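## Task

Place plate E07 so it lies flat and seated within the locating features of plate nest N2, while plate E01 stays in plate nest N1 exactly as it currently sits. The result must hold without the robot supporting it; finish by opening the gripper and withdrawing the arm.

## Robot and tools

Robot: two 7-joint arms, left_arm and right_arm, each with a parallel gripper. Both hang from a single upright column behind the table's near edge. The robot faces roughly +x, possibly rotated slightly about the column. left_arm is the robot's own left, on the +y side; this has nothing to do with left or right in any image. Giving both arms the same joint values produces mirrored postures. Keep the arms from colliding or pushing on each other.

World frame (used by all printed poses and camera calibrations): z = 0 at the table top, +z up, +x out across the table, origin 0.07 m behind the centre of the near edge. Units are metres.

Tool execute_actions, argument "actions": a list holding zero or one item, plus optional "pictures" (boolean; images are included by default).
- Empty list []: no command, just returns the current state.
- Motion item: {"rows": [...], "steps": N}. N is 1 to 15 control steps, each 1/30 s; default 15. Up to 15 rows; row k is applied on step k, and the final row is reused for any remaining steps.
- Wait item: {"steps": N} with no rows, N up to 300. It returns once N steps have elapsed since the previous result; the time you spend composing the reply is counted within them.

Each row is one flat list of 16 numbers covering both arms, even if only one moves: left_arm's 7 joints then its gripper opening, followed by right_arm's 7 joints then its opening. Joint order per arm: shoulder pitch, shoulder roll, upper arm roll, elbow, forearm roll, wrist pitch, wrist yaw. These are absolute target angles in radians (the same values Joint positions reports), not offsets. Ranges: left shoulder pitch -1.396 to 2.000, right shoulder pitch -1.300 to 2.000; for both arms shoulder roll -0.175 to 2.000, upper arm roll -1.571 to 1.571, elbow 0.000 to 2.443, forearm roll -1.571 to 1.571, wrist pitch -0.785 to 0.785, wrist yaw -1.571 to 1.571. A target more than 0.017 rad beyond a range end, and beyond the joint's last reported angle, makes the whole call rejected with nothing sent. True joint ends can differ from the listed ones by up to 0.017 rad; targets past the true end are clipped there and a "joint sent to its limit" line appears (possibly referring to an earlier, still-running action). Absence of that line does not prove more travel is available.

Gripper opening: a unitless value from -1 (closed) to +1 (fully open), commanded absolutely. A full close takes at least about 0.5 s. To hold something, keep commanding a value well below grip_measured; the lower it is, the tighter the squeeze (about 10 N per pad maximum for objects up to ~11 cm wide; some grippers are weaker). Snapping shut quickly can press harder, occasionally enough to force the fingers open. Parts in hand may be briefly tugged by disturbances, so grip firmly.

Motion limits: each step, the command to a joint stays within a fixed distance of its measured angle (shoulder pitch 0.0738, shoulder roll 0.0684, upper arm roll 0.113, elbow 0.119, forearm roll 0.403, wrist pitch and wrist yaw 0.414 rad). If targets would put the hand more than 70 mm from where it is, all joints of that arm are scaled back toward current angles. Large moves therefore need several calls. Between calls the arms keep heading to the last row sent, until everything has nearly stopped or a step is HELD; after that only a new action makes them continue. Fingers still opening or closing finish their motion. The simulation keeps running while replies are written.

Result contents: a state line "left_arm: … | right_arm: …" with each gripper's end_effector_position (m) and end_effector_quat_wxyz in the world frame. That position is the point between the pads when closed, under 1 cm behind the fingertips; closing pushes the tips about 17 mm further along the gripper's +z (finger direction); fingers open and close along the gripper's y axis. Reported hand positions may be off, more so at long reach, and the joint-to-pose relation can differ between arms. Joint positions and Joint velocities list, per arm, the seven joints (rad, rad/s) then the pad gap (m, m/s; 0.145 m fully open). grip_measured is the measured opening on the command scale. "joint command not followed" means a clearance check altered or blocked joint targets on some steps (the rest of the row still applied). HELD flags steps where some or all of your row was not sent. MOTOR HOT warns at 85 °C; at 100 °C an OVER-TEMPERATURE FAULT stops that arm and limp motors yield under load until cooled. Holding loads, even while idle, heats motors, and heat partly carries into the next scene.

Tool zoom_image: {"camera": one of cam_high, cam_low, cam_left_wrist, cam_right_wrist, "region": [x0, y0, x1, y1]} in pixels of that camera's last full image, origin top-left, at most 504x504. All images are 672x504. Calibrations (intrinsics K, distortion D, T_world_to_cam) are supplied; fixed cameras may be off by a couple of degrees and up to ~9 mm, and wrist-camera poses are derived from joint readings.

Tool finished_scene: {"scene": current scene number}. Answering without calling a tool ends everything.

Avoid: knocking or placing anything off the table (ends the scene), dropping or slipping the plate, slamming or pushing hard, disturbing the plate in N1, and leaving the gripper on the seated plate. Open and retract before finishing.

Each tool is called after ">>>" in YAML: its name, and indented under it one key for each argument.

## Session

>>> execute_actions:
  actions: []

Scene clock: 0.00 s of 7200.00 s.
left_arm: end_effector_position=(+0.1944, -0.1066, +0.1523) grip_measured=+1.00 end_effector_quat_wxyz=(-0.214, -0.248, +0.764, -0.556) | right_arm: end_effector_position=(+0.1030, -0.1363, +0.1776) grip_measured=+1.00 end_effector_quat_wxyz=(+0.502, +0.557, +0.393, +0.532)
Joint positions: left_arm=[ 0.42   0.277 -1.152  1.328 -0.462 -0.531  0.422  0.145] | right_arm=[-1.017 -0.045 -0.159  1.654 -1.386  0.083 -1.043  0.145]
Joint velocities: left_arm=[-0.099 -0.011  0.002 -0.007 -0.051 -0.081 -0.007  0.   ] | right_arm=[ 0.011  0.011  0.007 -0.012 -0.007 -0.051 -0.022 -0.   ]
Motor temperatures (°C, as the motors report them): left_arm=[25 27 25 24 24 26 25] | right_arm=[27 24 25 27 26 25 24]
camera_calibration (this result's frames):
cam_left_wrist: T_world_to_cam=[[-0.538131, 0.607044, -0.584733, 0.249008], [0.839067, 0.32007, -0.439912, -0.0527026], [-0.0798906, -0.72736, -0.68159, 0.0932104], [0, 0, 0, 1]] pos_world=[0.185667, -0.066493, 0.18595]
cam_right_wrist: T_world_to_cam=[[0.318638, -0.225009, 0.920783, -0.221307], [-0.363512, -0.92615, -0.100526, -0.0676212], [0.875402, -0.302684, -0.3769, -0.00367606], [0, 0, 0, 1]] pos_world=[0.0491537, -0.113536, 0.195592]

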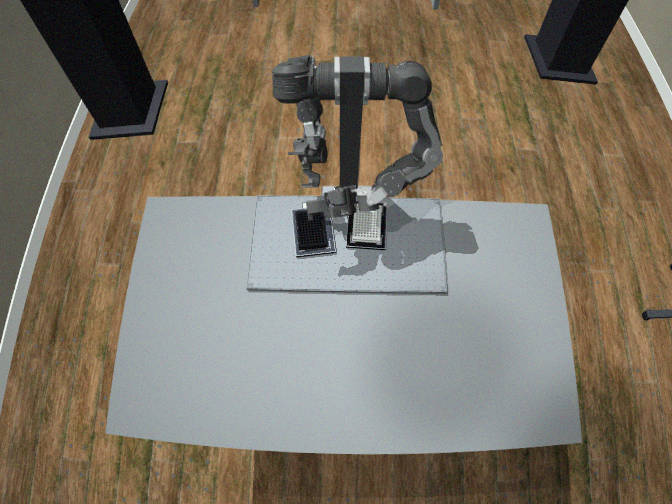

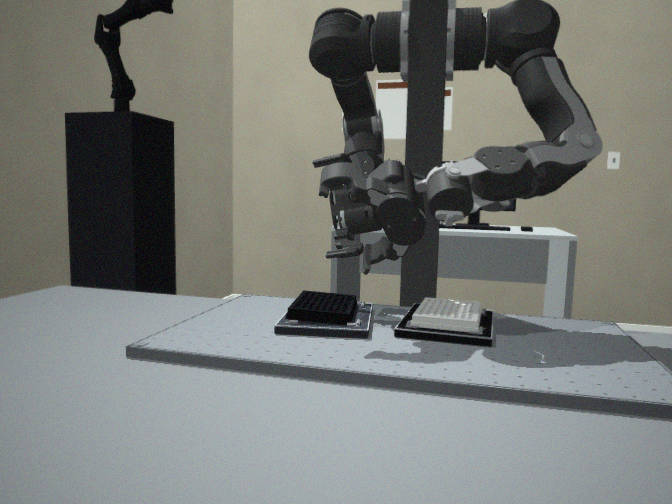

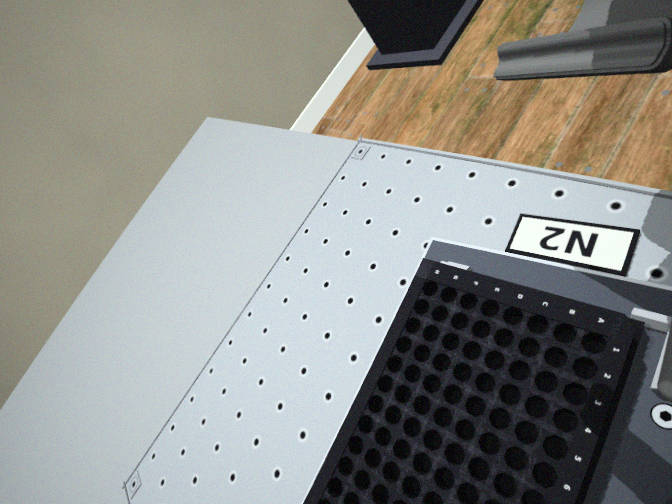

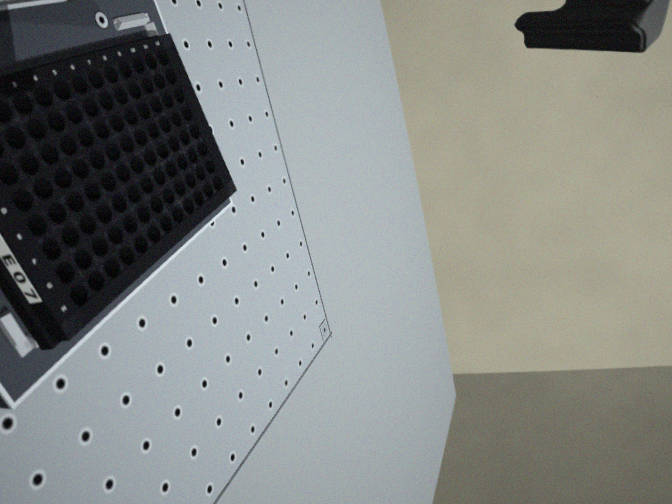

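Move left arm away first (roll out, upper roll back).

>>> execute_actions:
  actions:
    - {"rows":[[0.42,0.9,-0.3,1.5,-0.462,-0.531,0.422,1,-1.017,-0.045,-0.159,1.654,-1.386,0.083,-1.043,1]],"steps":15}
  pictures: false

>>> execute_actions:
  actions:
    - {"rows":[[0.42,0.9,-0.3,1.5,-0.462,-0.531,0.422,1,-1.017,0.8,-0.3,1.9,1.53,0.78,-1.3,1]],"steps":15}
  pictures: false

>>> execute_actions:
  actions:
    - {"rows":[[0.42,0.9,-0.3,1.5,-0.462,-0.531,0.422,1,0.1,0.8,-0.73,1.9,1.53,0.78,-1.3,1]],"steps":15}
  pictures: false

>>> execute_actions:
  actions:
    - {"steps":15}

>>> zoom_image:
  camera: "cam_high"
  region: [260,185,420,285]

>>> zoom_image:
  camera: "cam_low"
  region: [260,250,520,370]

Scene clock: 1.03 s of 7200.00 s.
left_arm: end_effector_position=(+0.3804, +0.2003, +0.3118) grip_measured=+1.00 end_effector_quat_wxyz=(+0.239, -0.368, +0.692, -0.574) | right_arm: end_effector_position=(+0.1030, -0.1363, +0.1776) grip_measured=+1.00 end_effector_quat_wxyz=(+0.502, +0.557, +0.393, +0.532)
Joint positions: left_arm=[ 0.406  0.882 -0.313  1.501 -0.463 -0.531  0.422  0.145] | right_arm=[-1.017 -0.045 -0.159  1.654 -1.386  0.083 -1.043  0.145]
Joint velocities: left_arm=[-0.077 -0.011 -0.056  0.002 -0.051 -0.125  0.11   0.   ] | right_arm=[-0.055 -0.011 -0.017 -0.002 -0.037 -0.007  0.051  0.   ]
Motor temperatures (°C, as the motors report them): left_arm=[25 27 25 24 24 26 25] | right_arm=[27 24 25 27 26 25 24]
Steps of this call (steps 1 to 16: nothing new was sent; steps 17 to 31: all 15 steps of this action). Readings (joint positions):
17: left_arm=[0.393 0.309 -1.090 1.398 -0.469 -0.527 0.432] | right_arm=[-1.017 -0.045 -0.159 1.654 -1.386 0.083 -1.043]
18: left_arm=[0.386 0.370 -1.009 1.497 -0.466 -0.533 0.434] | right_arm=[-1.017 -0.045 -0.159 1.654 -1.386 0.083 -1.043]
20: left_arm=[0.432 0.467 -0.813 1.512 -0.459 -0.537 0.422] | right_arm=[-1.017 -0.045 -0.159 1.654 -1.386 0.083 -1.043]
24: left_arm=[0.411 0.728 -0.401 1.492 -0.466 -0.527 0.427] | right_arm=[-1.017 -0.045 -0.159 1.654 -1.386 0.083 -1.043]
31: the state above

Scene clock: 1.53 s of 7200.00 s.
left_arm: end_effector_position=(+0.3830, +0.2088, +0.3219) grip_measured=+1.00 end_effector_quat_wxyz=(+0.254, -0.365, +0.690, -0.571) | right_arm: end_effector_position=(-0.0511, -0.3286, +0.0884) grip_measured=+1.00 end_effector_quat_wxyz=(+0.333, +0.931, +0.063, -0.135)
Joint positions: left_arm=[ 0.42   0.9   -0.298  1.5   -0.463 -0.532  0.424  0.145] | right_arm=[-1.012  0.818 -0.287  1.897  1.234  0.778 -1.309  0.145]
Joint velocities: left_arm=[ 0.011  0.033  0.002  0.002 -0.037 -0.051 -0.022  0.   ] | right_arm=[-0.033 -0.648 -0.1    0.007  4.403  0.007  0.022  0.   ]
Motor temperatures (°C, as the motors report them): left_arm=[25 27 25 24 24 26 25] | right_arm=[27 24 25 27 26 25 24]
Steps of this call (steps 1 to 15: all 15 steps of this action). Readings (joint positions):
1: left_arm=[0.407 0.888 -0.313 1.500 -0.464 -0.532 0.425] | right_arm=[-1.024 0.013 -0.243 1.708 -1.287 0.177 -1.111]
2: left_arm=[0.413 0.897 -0.308 1.500 -0.464 -0.532 0.425] | right_arm=[-1.030 0.080 -0.320 1.816 -1.153 0.314 -1.196]
4: left_arm=[0.423 0.903 -0.298 1.500 -0.463 -0.532 0.424] | right_arm=[-1.004 0.193 -0.300 1.934 -0.806 0.620 -1.284]
8: left_arm=[0.420 0.900 -0.298 1.500 -0.463 -0.532 0.424] | right_arm=[-1.028 0.457 -0.304 1.897 -0.057 0.767 -1.298]
15: the state above

Scene clock: 2.03 s of 7200.00 s.
left_arm: end_effector_position=(+0.3830, +0.2088, +0.3219) grip_measured=+1.00 end_effector_quat_wxyz=(+0.254, -0.365, +0.690, -0.571) | right_arm: end_effector_position=(+0.1801, -0.2118, +0.0912) grip_measured=+1.00 end_effector_quat_wxyz=(+0.160, +0.979, +0.057, +0.108)
Joint positions: left_arm=[ 0.42   0.9   -0.298  1.5   -0.463 -0.532  0.424  0.145] | right_arm=[-0.05   0.801 -0.73   1.9    1.53   0.781 -1.299  0.145]
Joint velocities: left_arm=[ 0.077  0.011 -0.007 -0.002 -0.022  0.037  0.022 -0.   ] | right_arm=[ 1.747  0.033  0.198 -0.002 -0.11  -0.066 -0.022  0.   ]
Motor temperatures (°C, as the motors report them): left_arm=[25 27 25 24 24 26 25] | right_arm=[27 24 25 27 26 25 24]
Steps of this call (steps 1 to 15: all 15 steps of this action). Readings (joint positions):
1: left_arm=[0.420 0.900 -0.298 1.500 -0.463 -0.532 0.424] | right_arm=[-0.963 0.815 -0.371 1.890 1.369 0.778 -1.316]
2: left_arm=[0.420 0.900 -0.298 1.500 -0.463 -0.532 0.424] | right_arm=[-0.894 0.802 -0.482 1.891 1.450 0.779 -1.308]
4: left_arm=[0.420 0.900 -0.298 1.500 -0.463 -0.532 0.424] | right_arm=[-0.756 0.792 -0.697 1.904 1.513 0.779 -1.297]
8: left_arm=[0.420 0.900 -0.298 1.500 -0.463 -0.532 0.424] | right_arm=[-0.518 0.801 -0.732 1.899 1.534 0.783 -1.294]
15: the state above

Scene clock: 2.53 s of 7200.00 s.
left_arm: end_effector_position=(+0.3830, +0.2088, +0.3219) grip_measured=+1.00 end_effector_quat_wxyz=(+0.254, -0.365, +0.690, -0.571) | right_arm: end_effector_position=(+0.2332, -0.2099, +0.1227) grip_measured=+1.00 end_effector_quat_wxyz=(+0.162, +0.969, +0.044, +0.184)
Joint positions: left_arm=[ 0.42   0.9   -0.298  1.5   -0.463 -0.532  0.424  0.145] | right_arm=[ 0.102  0.8   -0.73   1.901  1.53   0.779 -1.3    0.145]
Joint velocities: left_arm=[0.033 0.055 0.007 0.012 0.022 0.022 0.007 0.   ] | right_arm=[-0.077 -0.077 -0.017 -0.002  0.007 -0.007 -0.007  0.   ]
Motor temperatures (°C, as the motors report them): left_arm=[25 27 25 24 24 26 25] | right_arm=[27 24 25 27 26 25 24]
Steps of this call (steps 1 to 15: the robot went on to your last target). Readings (joint positions):
1: left_arm=[0.420 0.900 -0.298 1.500 -0.463 -0.532 0.424] | right_arm=[0.018 0.801 -0.728 1.900 1.530 0.781 -1.299]
2: left_arm=[0.420 0.900 -0.298 1.500 -0.463 -0.532 0.424] | right_arm=[0.084 0.801 -0.728 1.900 1.529 0.780 -1.300]
4: left_arm=[0.420 0.900 -0.298 1.500 -0.463 -0.532 0.424] | right_arm=[0.128 0.802 -0.712 1.906 1.518 0.777 -1.300]
8: left_arm=[0.420 0.900 -0.298 1.500 -0.463 -0.532 0.424] | right_arm=[0.095 0.800 -0.734 1.901 1.532 0.779 -1.300]
15: the state above
camera_calibration (this result's frames):
cam_left_wrist: T_world_to_cam=[[-0.48264, 0.317099, -0.816399, 0.372013], [0.438086, 0.894569, 0.0884734, -0.373793], [0.75838, -0.314952, -0.570671, 0.0104873], [0, 0, 0, 1]] pos_world=[0.335348, 0.219722, 0.342766]
cam_right_wrist: T_world_to_cam=[[0.179013, -0.98196, -0.0608943, -0.234752], [-0.981025, -0.173474, -0.0865825, 0.206287], [0.074457, 0.0752382, -0.994382, 0.181216], [0, 0, 0, 1]] pos_world=[0.230904, -0.208366, 0.183764]

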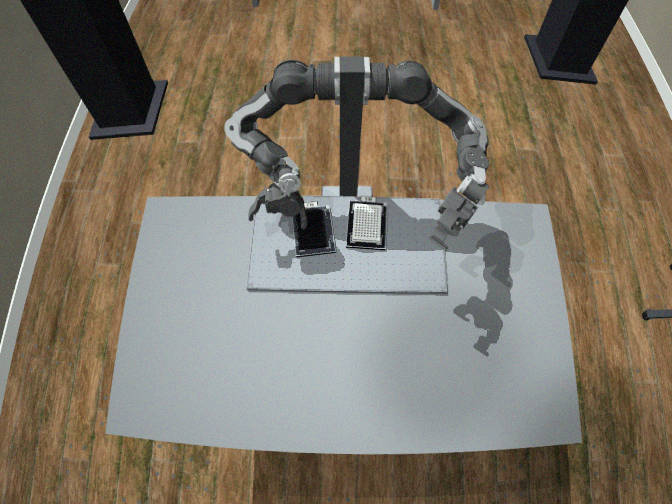

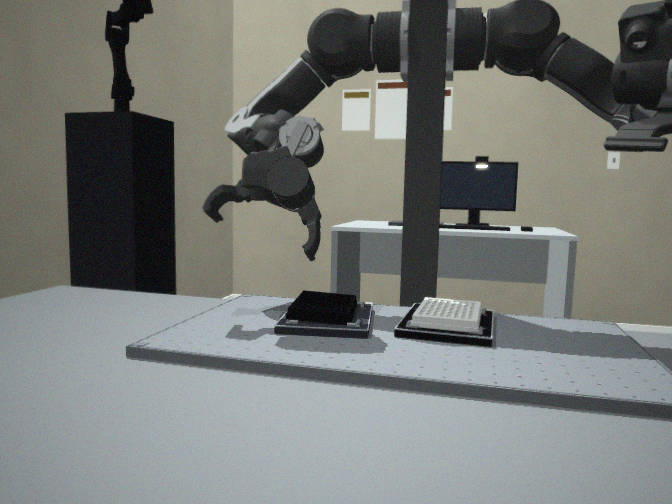

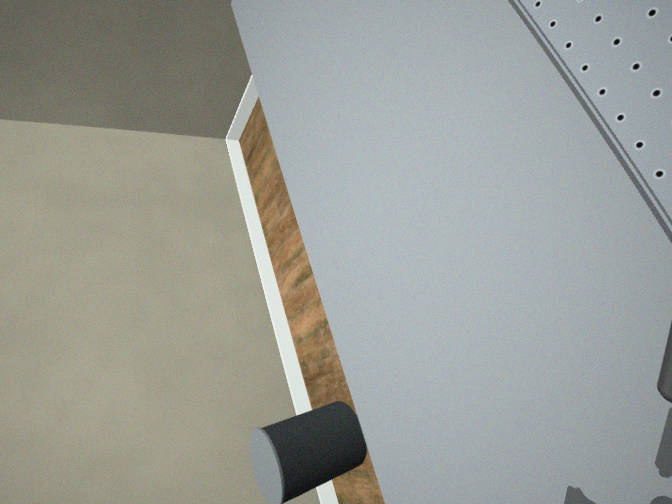

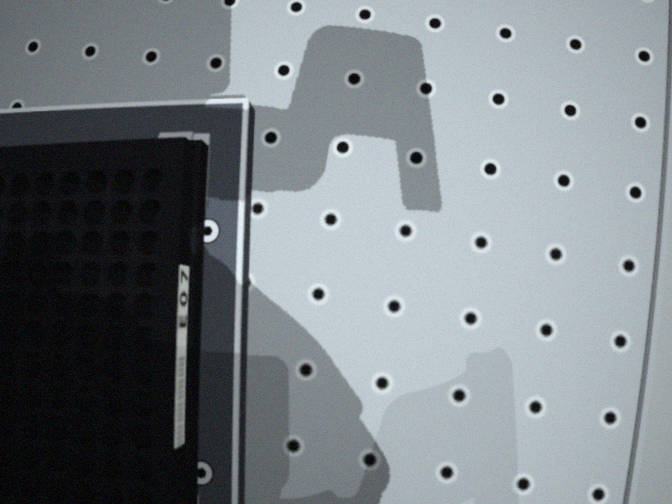

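Region (260, 185, 420, 285) of cam_high's 672x504 image, scaled by 3.150, with more detail than that image has; it fills the top 315 rows of this view, and the rest is white.

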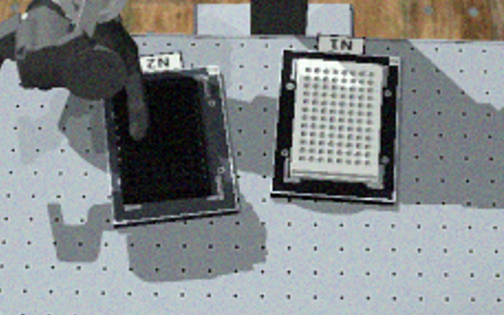

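Region (260, 250, 520, 370) of cam_low's 672x504 image, scaled by 1.938, with more detail than that image has; it fills the top 233 rows of this view, and the rest is white.

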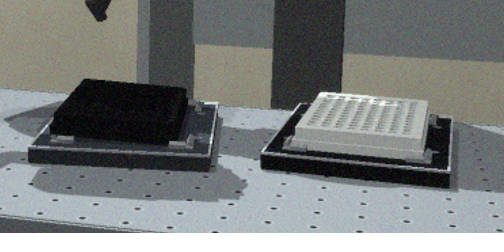

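>>> execute_actions:
  actions:
    - {"rows":[[0.42,0.9,-0.3,1.5,-0.462,-0.531,0.422,1,0.125,0.45,-0.73,1.75,1.51,0.78,-1.25,0.6]],"steps":15}
  pictures: false

>>> execute_actions:
  actions:
    - {"rows":[[0.42,0.9,-0.3,1.5,-0.462,-0.531,0.422,1,0.125,0.445,-0.73,1.7,1.51,0.78,-1.22,0.6],[0.42,0.9,-0.3,1.5,-0.462,-0.531,0.422,1,0.125,0.44,-0.73,1.65,1.51,0.78,-1.19,0.6],[0.42,0.9,-0.3,1.5,-0.462,-0.531,0.422,1,0.125,0.43,-0.73,1.6,1.51,0.78,-1.16,0.6],[0.42,0.9,-0.3,1.5,-0.462,-0.531,0.422,1,0.125,0.42,-0.73,1.55,1.51,0.78,-1.13,0.6],[0.42,0.9,-0.3,1.5,-0.462,-0.531,0.422,1,0.125,0.415,-0.73,1.52,1.51,0.78,-1.11,0.6],[0.42,0.9,-0.3,1.5,-0.462,-0.531,0.422,1,0.125,0.415,-0.73,1.49,1.51,0.78,-1.1,0.6]],"steps":15}

>>> zoom_image:
  camera: "cam_high"
  region: [260,185,420,285]

>>> zoom_image:
  camera: "cam_low"
  region: [260,250,520,370]

Scene clock: 4.33 s of 7200.00 s.
left_arm: end_effector_position=(+0.3830, +0.2088, +0.3219) grip_measured=+1.00 end_effector_quat_wxyz=(+0.254, -0.365, +0.690, -0.571) | right_arm: end_effector_position=(+0.2346, -0.1053, +0.0937) grip_measured=+0.60 end_effector_quat_wxyz=(+0.021, +0.988, +0.014, +0.155)
Joint positions: left_arm=[ 0.42   0.9   -0.298  1.5   -0.463 -0.532  0.424  0.145] | right_arm=[ 0.127  0.447 -0.729  1.75   1.51   0.78  -1.25   0.119]
Joint velocities: left_arm=[-0.077  0.011 -0.012 -0.017 -0.022  0.125 -0.037 -0.   ] | right_arm=[ 0.055  0.099 -0.002  0.007 -0.066  0.007  0.066 -0.   ]
Motor temperatures (°C, as the motors report them): left_arm=[25 27 25 24 24 26 26] | right_arm=[27 24 25 27 26 25 24]
Steps of this call (steps 1 to 15: the robot went on to your last target; steps 16 to 39: nothing new was sent; steps 40 to 54: all 15 steps of this action). Readings (joint positions):
40: left_arm=[0.420 0.900 -0.298 1.500 -0.463 -0.532 0.424] | right_arm=[0.121 0.759 -0.728 1.835 1.521 0.780 -1.284]
41: left_arm=[0.420 0.900 -0.298 1.500 -0.463 -0.532 0.424] | right_arm=[0.139 0.692 -0.722 1.742 1.511 0.779 -1.275]
43: left_arm=[0.420 0.900 -0.298 1.500 -0.463 -0.532 0.424] | right_arm=[0.121 0.587 -0.725 1.739 1.505 0.779 -1.268]
47: left_arm=[0.420 0.900 -0.298 1.500 -0.463 -0.532 0.424] | right_arm=[0.127 0.421 -0.741 1.765 1.520 0.780 -1.239]
54: the state above

Scene clock: 4.83 s of 7200.00 s.
left_arm: end_effector_position=(+0.3830, +0.2088, +0.3219) grip_measured=+1.00 end_effector_quat_wxyz=(+0.254, -0.365, +0.690, -0.571) | right_arm: end_effector_position=(+0.2150, -0.1210, +0.0376) grip_measured=+0.60 end_effector_quat_wxyz=(+0.023, +0.997, -0.018, +0.068)
Joint positions: left_arm=[ 0.42   0.9   -0.298  1.5   -0.463 -0.532  0.424  0.145] | right_arm=[ 0.126  0.416 -0.729  1.489  1.509  0.78  -1.106  0.119]
Joint velocities: left_arm=[ 0.077 -0.011 -0.002 -0.007  0.037 -0.037 -0.081 -0.   ] | right_arm=[-0.033  0.033  0.017 -0.027  0.022 -0.037 -0.007  0.   ]
Motor temperatures (°C, as the motors report them): left_arm=[25 27 25 24 24 26 26] | right_arm=[27 24 25 27 26 25 24]
Steps of this call (steps 1 to 15: all 15 steps of this action). Readings (joint positions):
1: left_arm=[0.420 0.900 -0.298 1.500 -0.463 -0.532 0.424] | right_arm=[0.131 0.444 -0.729 1.724 1.510 0.780 -1.238]
2: left_arm=[0.420 0.900 -0.298 1.500 -0.463 -0.532 0.424] | right_arm=[0.134 0.436 -0.729 1.667 1.510 0.780 -1.218]
4: left_arm=[0.420 0.900 -0.298 1.500 -0.463 -0.532 0.424] | right_arm=[0.127 0.426 -0.729 1.556 1.509 0.780 -1.170]
8: left_arm=[0.420 0.900 -0.298 1.500 -0.463 -0.532 0.424] | right_arm=[0.123 0.416 -0.729 1.488 1.509 0.780 -1.113]
15: the state above
camera_calibration (this result's frames):
cam_left_wrist: T_world_to_cam=[[-0.48264, 0.317099, -0.816399, 0.372013], [0.438086, 0.894569, 0.0884734, -0.373793], [0.75838, -0.314952, -0.570671, 0.0104873], [0, 0, 0, 1]] pos_world=[0.335348, 0.219722, 0.342766]
cam_right_wrist: T_world_to_cam=[[0.0233765, -0.930174, -0.366374, -0.0980981], [-0.992097, -0.0667753, 0.106233, 0.204525], [-0.123279, 0.360995, -0.924383, 0.165703], [0, 0, 0, 1]] pos_world=[0.22563, -0.137409, 0.0955054]

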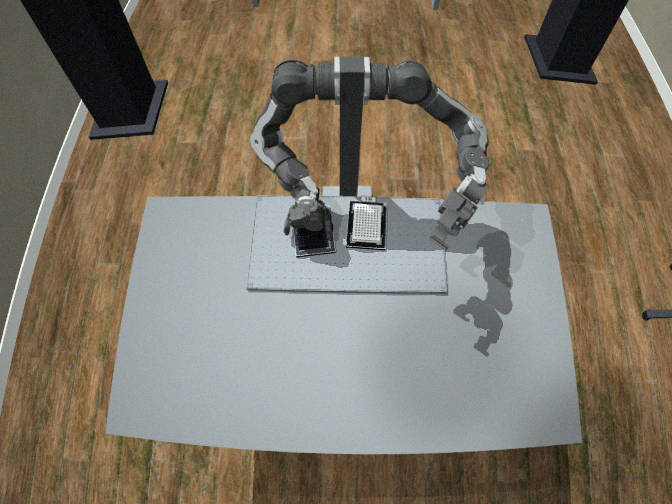

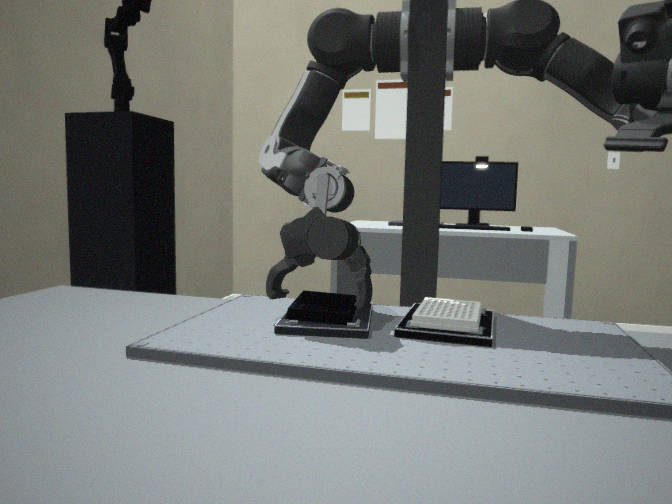

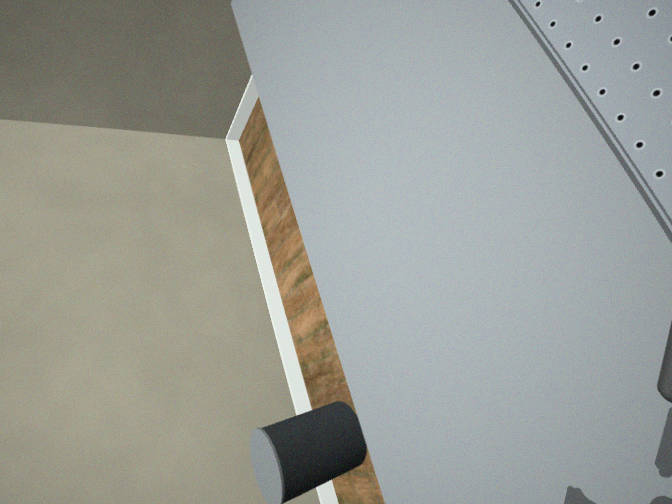

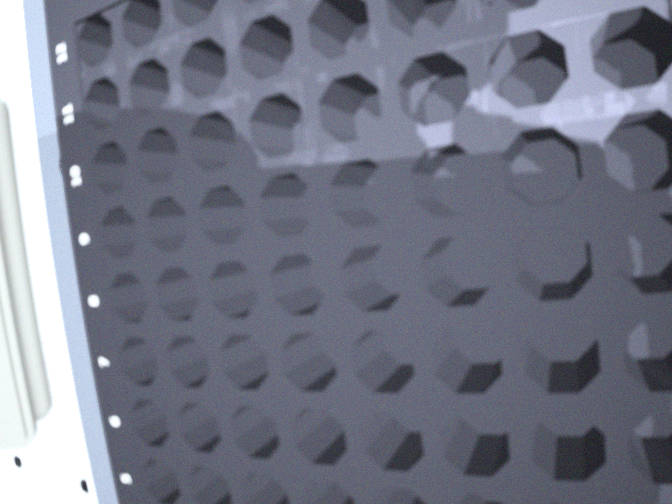

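Region (260, 185, 420, 285) of cam_high's 672x504 image, scaled by 3.150, with more detail than that image has; it fills the top 315 rows of this view, and the rest is white.

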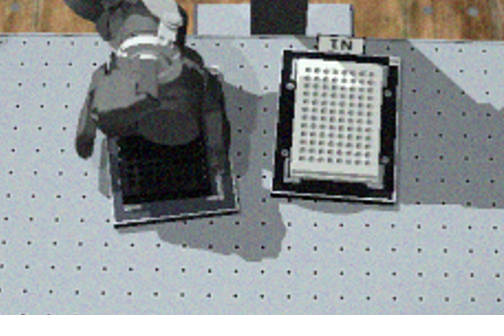

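Region (260, 250, 520, 370) of cam_low's 672x504 image, scaled by 1.938, with more detail than that image has; it fills the top 233 rows of this view, and the rest is white.

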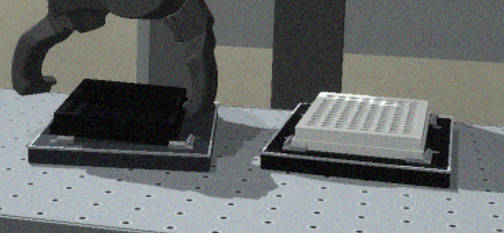

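>>> execute_actions:
  actions:
    - {"rows":[[0.42,0.9,-0.3,1.5,-0.462,-0.531,0.422,1,0.125,0.405,-0.73,1.48,1.51,0.78,-1.09,0.6],[0.42,0.9,-0.3,1.5,-0.462,-0.531,0.422,1,0.125,0.395,-0.73,1.47,1.51,0.78,-1.09,0.6],[0.42,0.9,-0.3,1.5,-0.462,-0.531,0.422,1,0.125,0.385,-0.73,1.46,1.51,0.78,-1.08,0.6],[0.42,0.9,-0.3,1.5,-0.462,-0.531,0.422,1,0.125,0.375,-0.73,1.45,1.51,0.78,-1.08,0.6],[0.42,0.9,-0.3,1.5,-0.462,-0.531,0.422,1,0.125,0.367,-0.73,1.45,1.51,0.78,-1.08,0.6],[0.42,0.9,-0.3,1.5,-0.462,-0.531,0.422,1,0.125,0.36,-0.73,1.45,1.51,0.78,-1.08,0.6],[0.42,0.9,-0.3,1.5,-0.462,-0.531,0.422,1,0.125,0.353,-0.73,1.45,1.51,0.78,-1.08,0.6],[0.42,0.9,-0.3,1.5,-0.462,-0.531,0.422,1,0.125,0.346,-0.73,1.45,1.51,0.78,-1.08,0.6],[0.42,0.9,-0.3,1.5,-0.462,-0.531,0.422,1,0.125,0.34,-0.73,1.45,1.51,0.78,-1.08,0.6],[0.42,0.9,-0.3,1.5,-0.462,-0.531,0.422,1,0.125,0.334,-0.73,1.45,1.51,0.78,-1.08,0.6],[0.42,0.9,-0.3,1.5,-0.462,-0.531,0.422,1,0.125,0.328,-0.73,1.45,1.51,0.78,-1.08,0.6],[0.42,0.9,-0.3,1.5,-0.462,-0.531,0.422,1,0.125,0.322,-0.73,1.45,1.51,0.78,-1.08,0.6]],"steps":15}

>>> zoom_image:
  camera: "cam_high"
  region: [260,185,420,285]

>>> zoom_image:
  camera: "cam_low"
  region: [260,250,520,370]

Scene clock: 6.60 s of 7200.00 s.
left_arm: end_effector_position=(+0.3830, +0.2088, +0.3219) grip_measured=+1.00 end_effector_quat_wxyz=(+0.254, -0.365, +0.690, -0.571) | right_arm: end_effector_position=(+0.2111, -0.0962, +0.0328) grip_measured=+0.61 end_effector_quat_wxyz=(+0.006, +0.998, -0.018, +0.058)
Joint positions: left_arm=[ 0.42   0.9   -0.298  1.5   -0.463 -0.532  0.424  0.145] | right_arm=[ 0.126  0.335 -0.729  1.449  1.491  0.783 -1.111  0.119]
Joint velocities: left_arm=[ 0.055 -0.033 -0.012  0.022 -0.007  0.081 -0.037 -0.   ] | right_arm=[-0.033  0.033 -0.002 -0.022 -0.037  0.022  0.022 -0.   ]
Motor temperatures (°C, as the motors report them): left_arm=[25 27 25 25 24 26 26] | right_arm=[27 24 25 27 26 25 24]
Steps of this call (steps 1 to 15: the robot went on to your last target; steps 16 to 38: nothing new was sent; steps 39 to 53: all 15 steps of this action). Readings (joint positions):
39: left_arm=[0.420 0.900 -0.298 1.500 -0.463 -0.532 0.424] | right_arm=[0.126 0.412 -0.729 1.485 1.509 0.780 -1.103]
40: left_arm=[0.420 0.900 -0.298 1.500 -0.463 -0.532 0.424] | right_arm=[0.126 0.401 -0.729 1.475 1.509 0.780 -1.101]
42: left_arm=[0.420 0.900 -0.298 1.500 -0.463 -0.532 0.424] | right_arm=[0.126 0.374 -0.729 1.456 1.509 0.780 -1.090]
46: left_arm=[0.420 0.900 -0.298 1.500 -0.463 -0.532 0.424] | right_arm=[0.126 0.351 -0.729 1.453 1.505 0.780 -1.089]
53: the state above
camera_calibration (this result's frames):
cam_left_wrist: T_world_to_cam=[[-0.48264, 0.317099, -0.816399, 0.372013], [0.438086, 0.894569, 0.0884734, -0.373793], [0.75838, -0.314952, -0.570671, 0.0104873], [0, 0, 0, 1]] pos_world=[0.335348, 0.219722, 0.342766]
cam_right_wrist: T_world_to_cam=[[0.0178389, -0.916307, -0.400079, -0.0731169], [-0.989642, -0.0731877, 0.123496, 0.201089], [-0.142441, 0.393732, -0.908122, 0.158478], [0, 0, 0, 1]] pos_world=[0.222884, -0.114678, 0.0898308]

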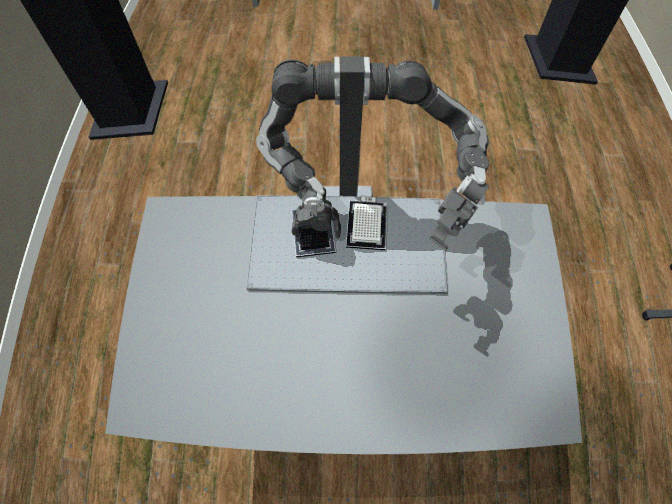

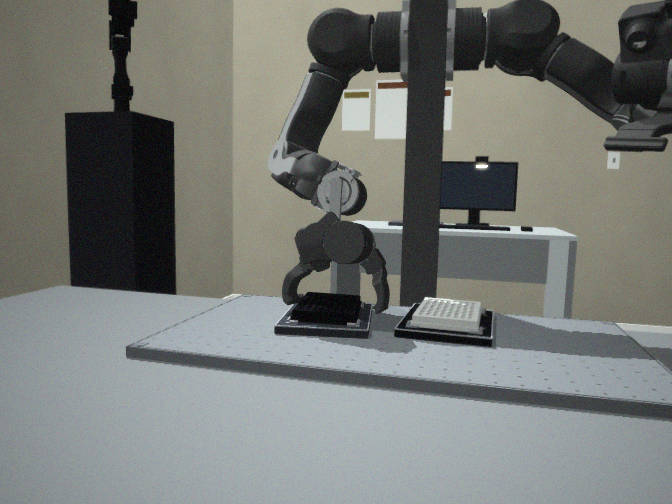

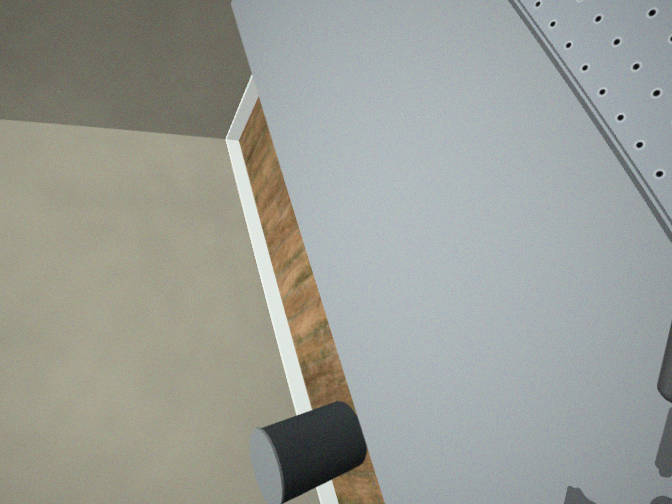

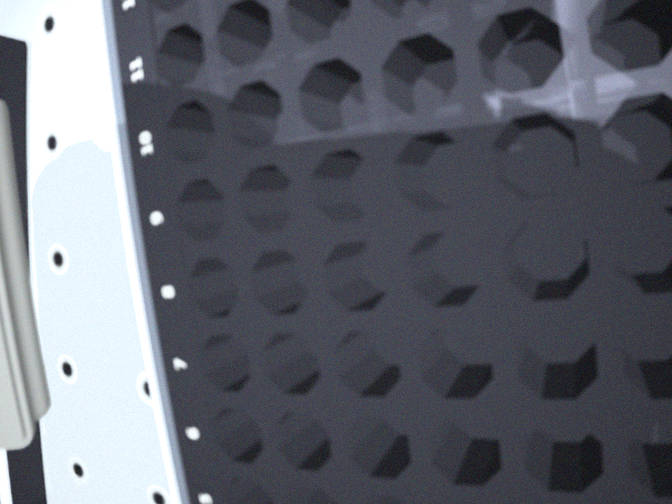

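Region (260, 185, 420, 285) of cam_high's 672x504 image, scaled by 3.150, with more detail than that image has; it fills the top 315 rows of this view, and the rest is white.

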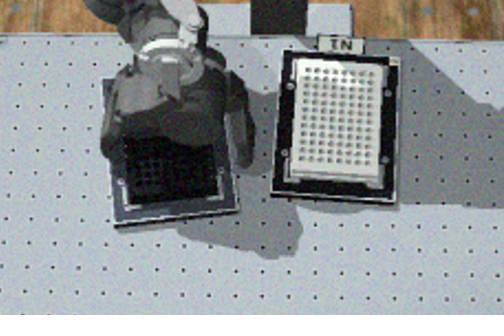

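Region (260, 250, 520, 370) of cam_low's 672x504 image, scaled by 1.938, with more detail than that image has; it fills the top 233 rows of this view, and the rest is white.

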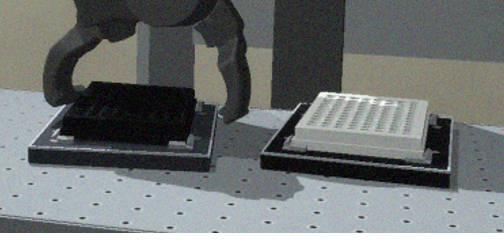

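Blocked against locators. Back off and lift.

>>> execute_actions:
  actions:
    - {"rows":[[0.42,0.9,-0.3,1.5,-0.462,-0.531,0.422,1,0.125,0.375,-0.73,1.45,1.51,0.78,-1.09,0.6]],"steps":10}
  pictures: false

>>> execute_actions:
  actions:
    - {"rows":[[0.42,0.9,-0.3,1.5,-0.462,-0.531,0.422,1,0.125,0.44,-0.73,1.75,1.51,0.78,-1.25,0.6]],"steps":12}
  pictures: false

>>> execute_actions:
  actions:
    - {"rows":[[0.42,0.9,-0.3,1.5,-0.462,-0.531,0.422,1,0.1,0.9,-0.73,1.9,1.53,0.78,-1.3,1]],"steps":15}

>>> zoom_image:
  camera: "cam_high"
  region: [260,185,420,285]

>>> zoom_image:
  camera: "cam_low"
  region: [270,285,390,345]

Scene clock: 8.07 s of 7200.00 s.
left_arm: end_effector_position=(+0.3830, +0.2088, +0.3219) grip_measured=+1.00 end_effector_quat_wxyz=(+0.254, -0.365, +0.690, -0.571) | right_arm: end_effector_position=(+0.2101, -0.1088, +0.0309) grip_measured=+0.60 end_effector_quat_wxyz=(+0.010, +0.998, -0.021, +0.054)
Joint positions: left_arm=[ 0.42   0.9   -0.298  1.5   -0.463 -0.532  0.424  0.145] | right_arm=[ 0.126  0.376 -0.73   1.45   1.51   0.782 -1.094  0.119]
Joint velocities: left_arm=[ 0.055 -0.033 -0.002  0.017 -0.022  0.037 -0.007  0.   ] | right_arm=[-0.011  0.077 -0.007  0.017 -0.051 -0.11  -0.037  0.   ]
Motor temperatures (°C, as the motors report them): left_arm=[25 27 25 25 24 26 26] | right_arm=[27 24 25 27 26 25 24]
Steps of this call (steps 1 to 15: the robot went on to your last target; steps 16 to 34: nothing new was sent; steps 35 to 44: all 10 steps of this action). Readings (joint positions):
35: left_arm=[0.420 0.900 -0.298 1.500 -0.463 -0.532 0.424] | right_arm=[0.126 0.353 -0.733 1.454 1.499 0.783 -1.104]
36: left_arm=[0.420 0.900 -0.298 1.500 -0.463 -0.532 0.424] | right_arm=[0.126 0.376 -0.732 1.454 1.505 0.783 -1.099]
38: left_arm=[0.420 0.900 -0.298 1.500 -0.463 -0.532 0.424] | right_arm=[0.126 0.389 -0.725 1.449 1.505 0.782 -1.099]
42: left_arm=[0.420 0.900 -0.298 1.500 -0.463 -0.532 0.424] | right_arm=[0.126 0.371 -0.730 1.450 1.510 0.782 -1.094]
44: the state above

Scene clock: 8.47 s of 7200.00 s.
left_arm: end_effector_position=(+0.3830, +0.2088, +0.3219) grip_measured=+1.00 end_effector_quat_wxyz=(+0.254, -0.365, +0.690, -0.571) | right_arm: end_effector_position=(+0.2350, -0.1008, +0.0948) grip_measured=+0.60 end_effector_quat_wxyz=(+0.015, +0.987, +0.014, +0.157)
Joint positions: left_arm=[ 0.42   0.9   -0.298  1.5   -0.463 -0.532  0.424  0.145] | right_arm=[ 0.129  0.437 -0.73   1.752  1.51   0.779 -1.249  0.119]
Joint velocities: left_arm=[ 0.055 -0.077  0.002 -0.012  0.037 -0.037  0.022  0.   ] | right_arm=[ 0.033  0.033 -0.012  0.042 -0.007  0.051 -0.037  0.   ]
Motor temperatures (°C, as the motors report them): left_arm=[25 27 25 25 24 26 26] | right_arm=[27 24 25 27 26 25 24]
Steps of this call (steps 1 to 12: all 12 steps of this action). Readings (joint positions):
1: left_arm=[0.420 0.900 -0.298 1.500 -0.463 -0.532 0.424] | right_arm=[0.116 0.412 -0.738 1.522 1.514 0.781 -1.152]
2: left_arm=[0.420 0.900 -0.298 1.500 -0.463 -0.532 0.424] | right_arm=[0.109 0.459 -0.736 1.626 1.513 0.782 -1.200]
4: left_arm=[0.420 0.900 -0.298 1.500 -0.463 -0.532 0.424] | right_arm=[0.138 0.449 -0.719 1.768 1.504 0.781 -1.240]
8: left_arm=[0.420 0.900 -0.298 1.500 -0.463 -0.532 0.424] | right_arm=[0.115 0.447 -0.730 1.748 1.511 0.779 -1.244]
12: the state above

Scene clock: 8.97 s of 7200.00 s.
left_arm: end_effector_position=(+0.3830, +0.2088, +0.3219) grip_measured=+1.00 end_effector_quat_wxyz=(+0.254, -0.365, +0.690, -0.571) | right_arm: end_effector_position=(+0.2329, -0.2452, +0.1309) grip_measured=+1.00 end_effector_quat_wxyz=(+0.212, +0.959, +0.048, +0.182)
Joint positions: left_arm=[ 0.42   0.9   -0.298  1.5   -0.463 -0.532  0.424  0.145] | right_arm=[ 0.101  0.902 -0.73   1.903  1.53   0.78  -1.302  0.145]
Joint velocities: left_arm=[-0.033 -0.011 -0.007  0.002 -0.066  0.022  0.037 -0.   ] | right_arm=[-0.011  0.055 -0.007 -0.007 -0.081  0.007 -0.007  0.   ]
Motor temperatures (°C, as the motors report them): left_arm=[25 27 25 25 24 26 26] | right_arm=[27 24 25 27 26 25 24]
Steps of this call (steps 1 to 15: all 15 steps of this action). Readings (joint positions):
1: left_arm=[0.420 0.900 -0.298 1.500 -0.463 -0.532 0.424] | right_arm=[0.110 0.477 -0.732 1.819 1.519 0.779 -1.263]
2: left_arm=[0.420 0.900 -0.298 1.500 -0.463 -0.532 0.424] | right_arm=[0.090 0.546 -0.734 1.910 1.528 0.780 -1.274]
4: left_arm=[0.420 0.900 -0.298 1.500 -0.463 -0.532 0.424] | right_arm=[0.107 0.660 -0.732 1.909 1.533 0.780 -1.282]
8: left_arm=[0.420 0.900 -0.298 1.500 -0.463 -0.532 0.424] | right_arm=[0.099 0.915 -0.728 1.898 1.529 0.780 -1.299]
15: the state above
camera_calibration (this result's frames):
cam_left_wrist: T_world_to_cam=[[-0.48264, 0.317099, -0.816399, 0.372013], [0.438086, 0.894569, 0.0884734, -0.373793], [0.75838, -0.314952, -0.570671, 0.0104873], [0, 0, 0, 1]] pos_world=[0.335348, 0.219722, 0.342766]
cam_right_wrist: T_world_to_cam=[[0.169694, -0.984686, 0.0399547, -0.28051], [-0.982485, -0.172204, -0.0711996, 0.199243], [0.0769897, -0.0271728, -0.996662, 0.166679], [0, 0, 0, 1]] pos_world=[0.230522, -0.237375, 0.191516]

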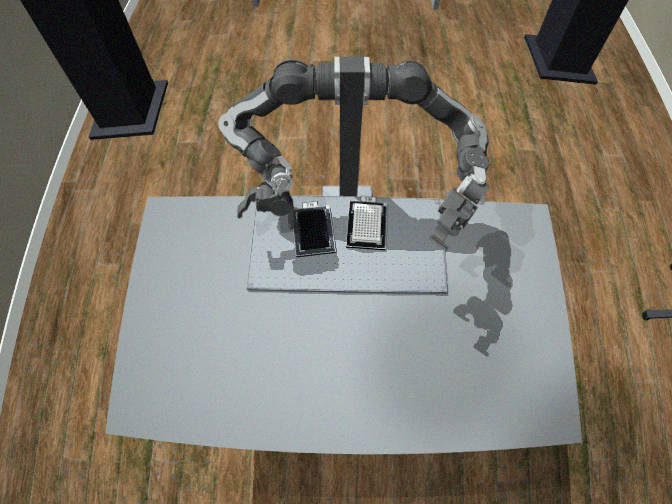

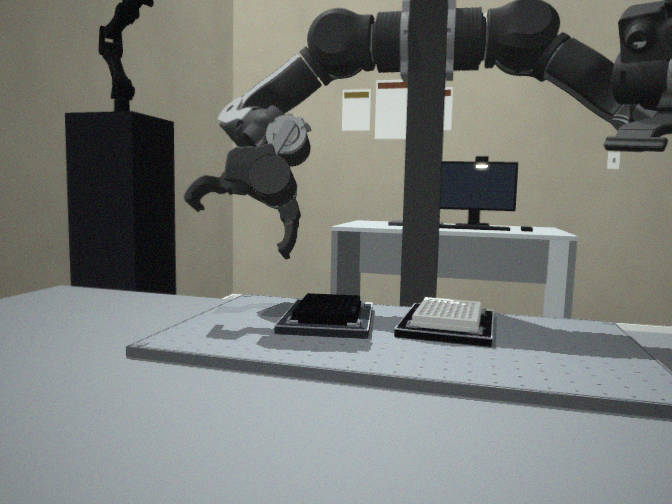

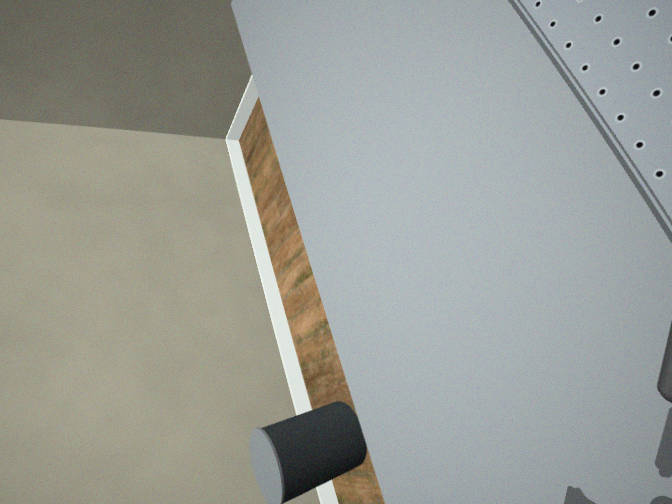

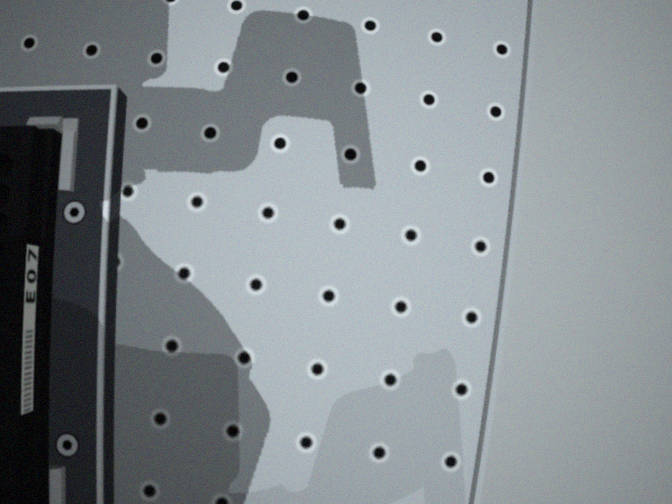

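Region (260, 185, 420, 285) of cam_high's 672x504 image, scaled by 3.150, with more detail than that image has; it fills the top 315 rows of this view, and the rest is white.

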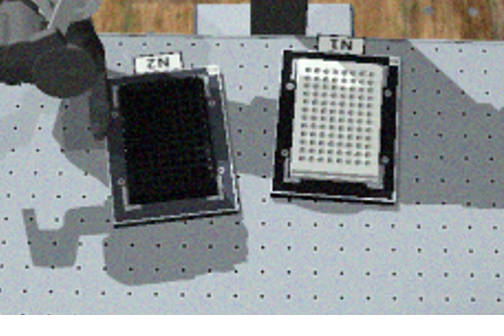

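Region (270, 285, 390, 345) of cam_low's 672x504 image, scaled by 4.200, with more detail than that image has.

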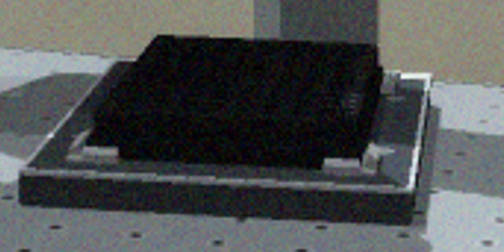

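>>> finished_scene:
  scene: 2

The scene is finished: the task was done.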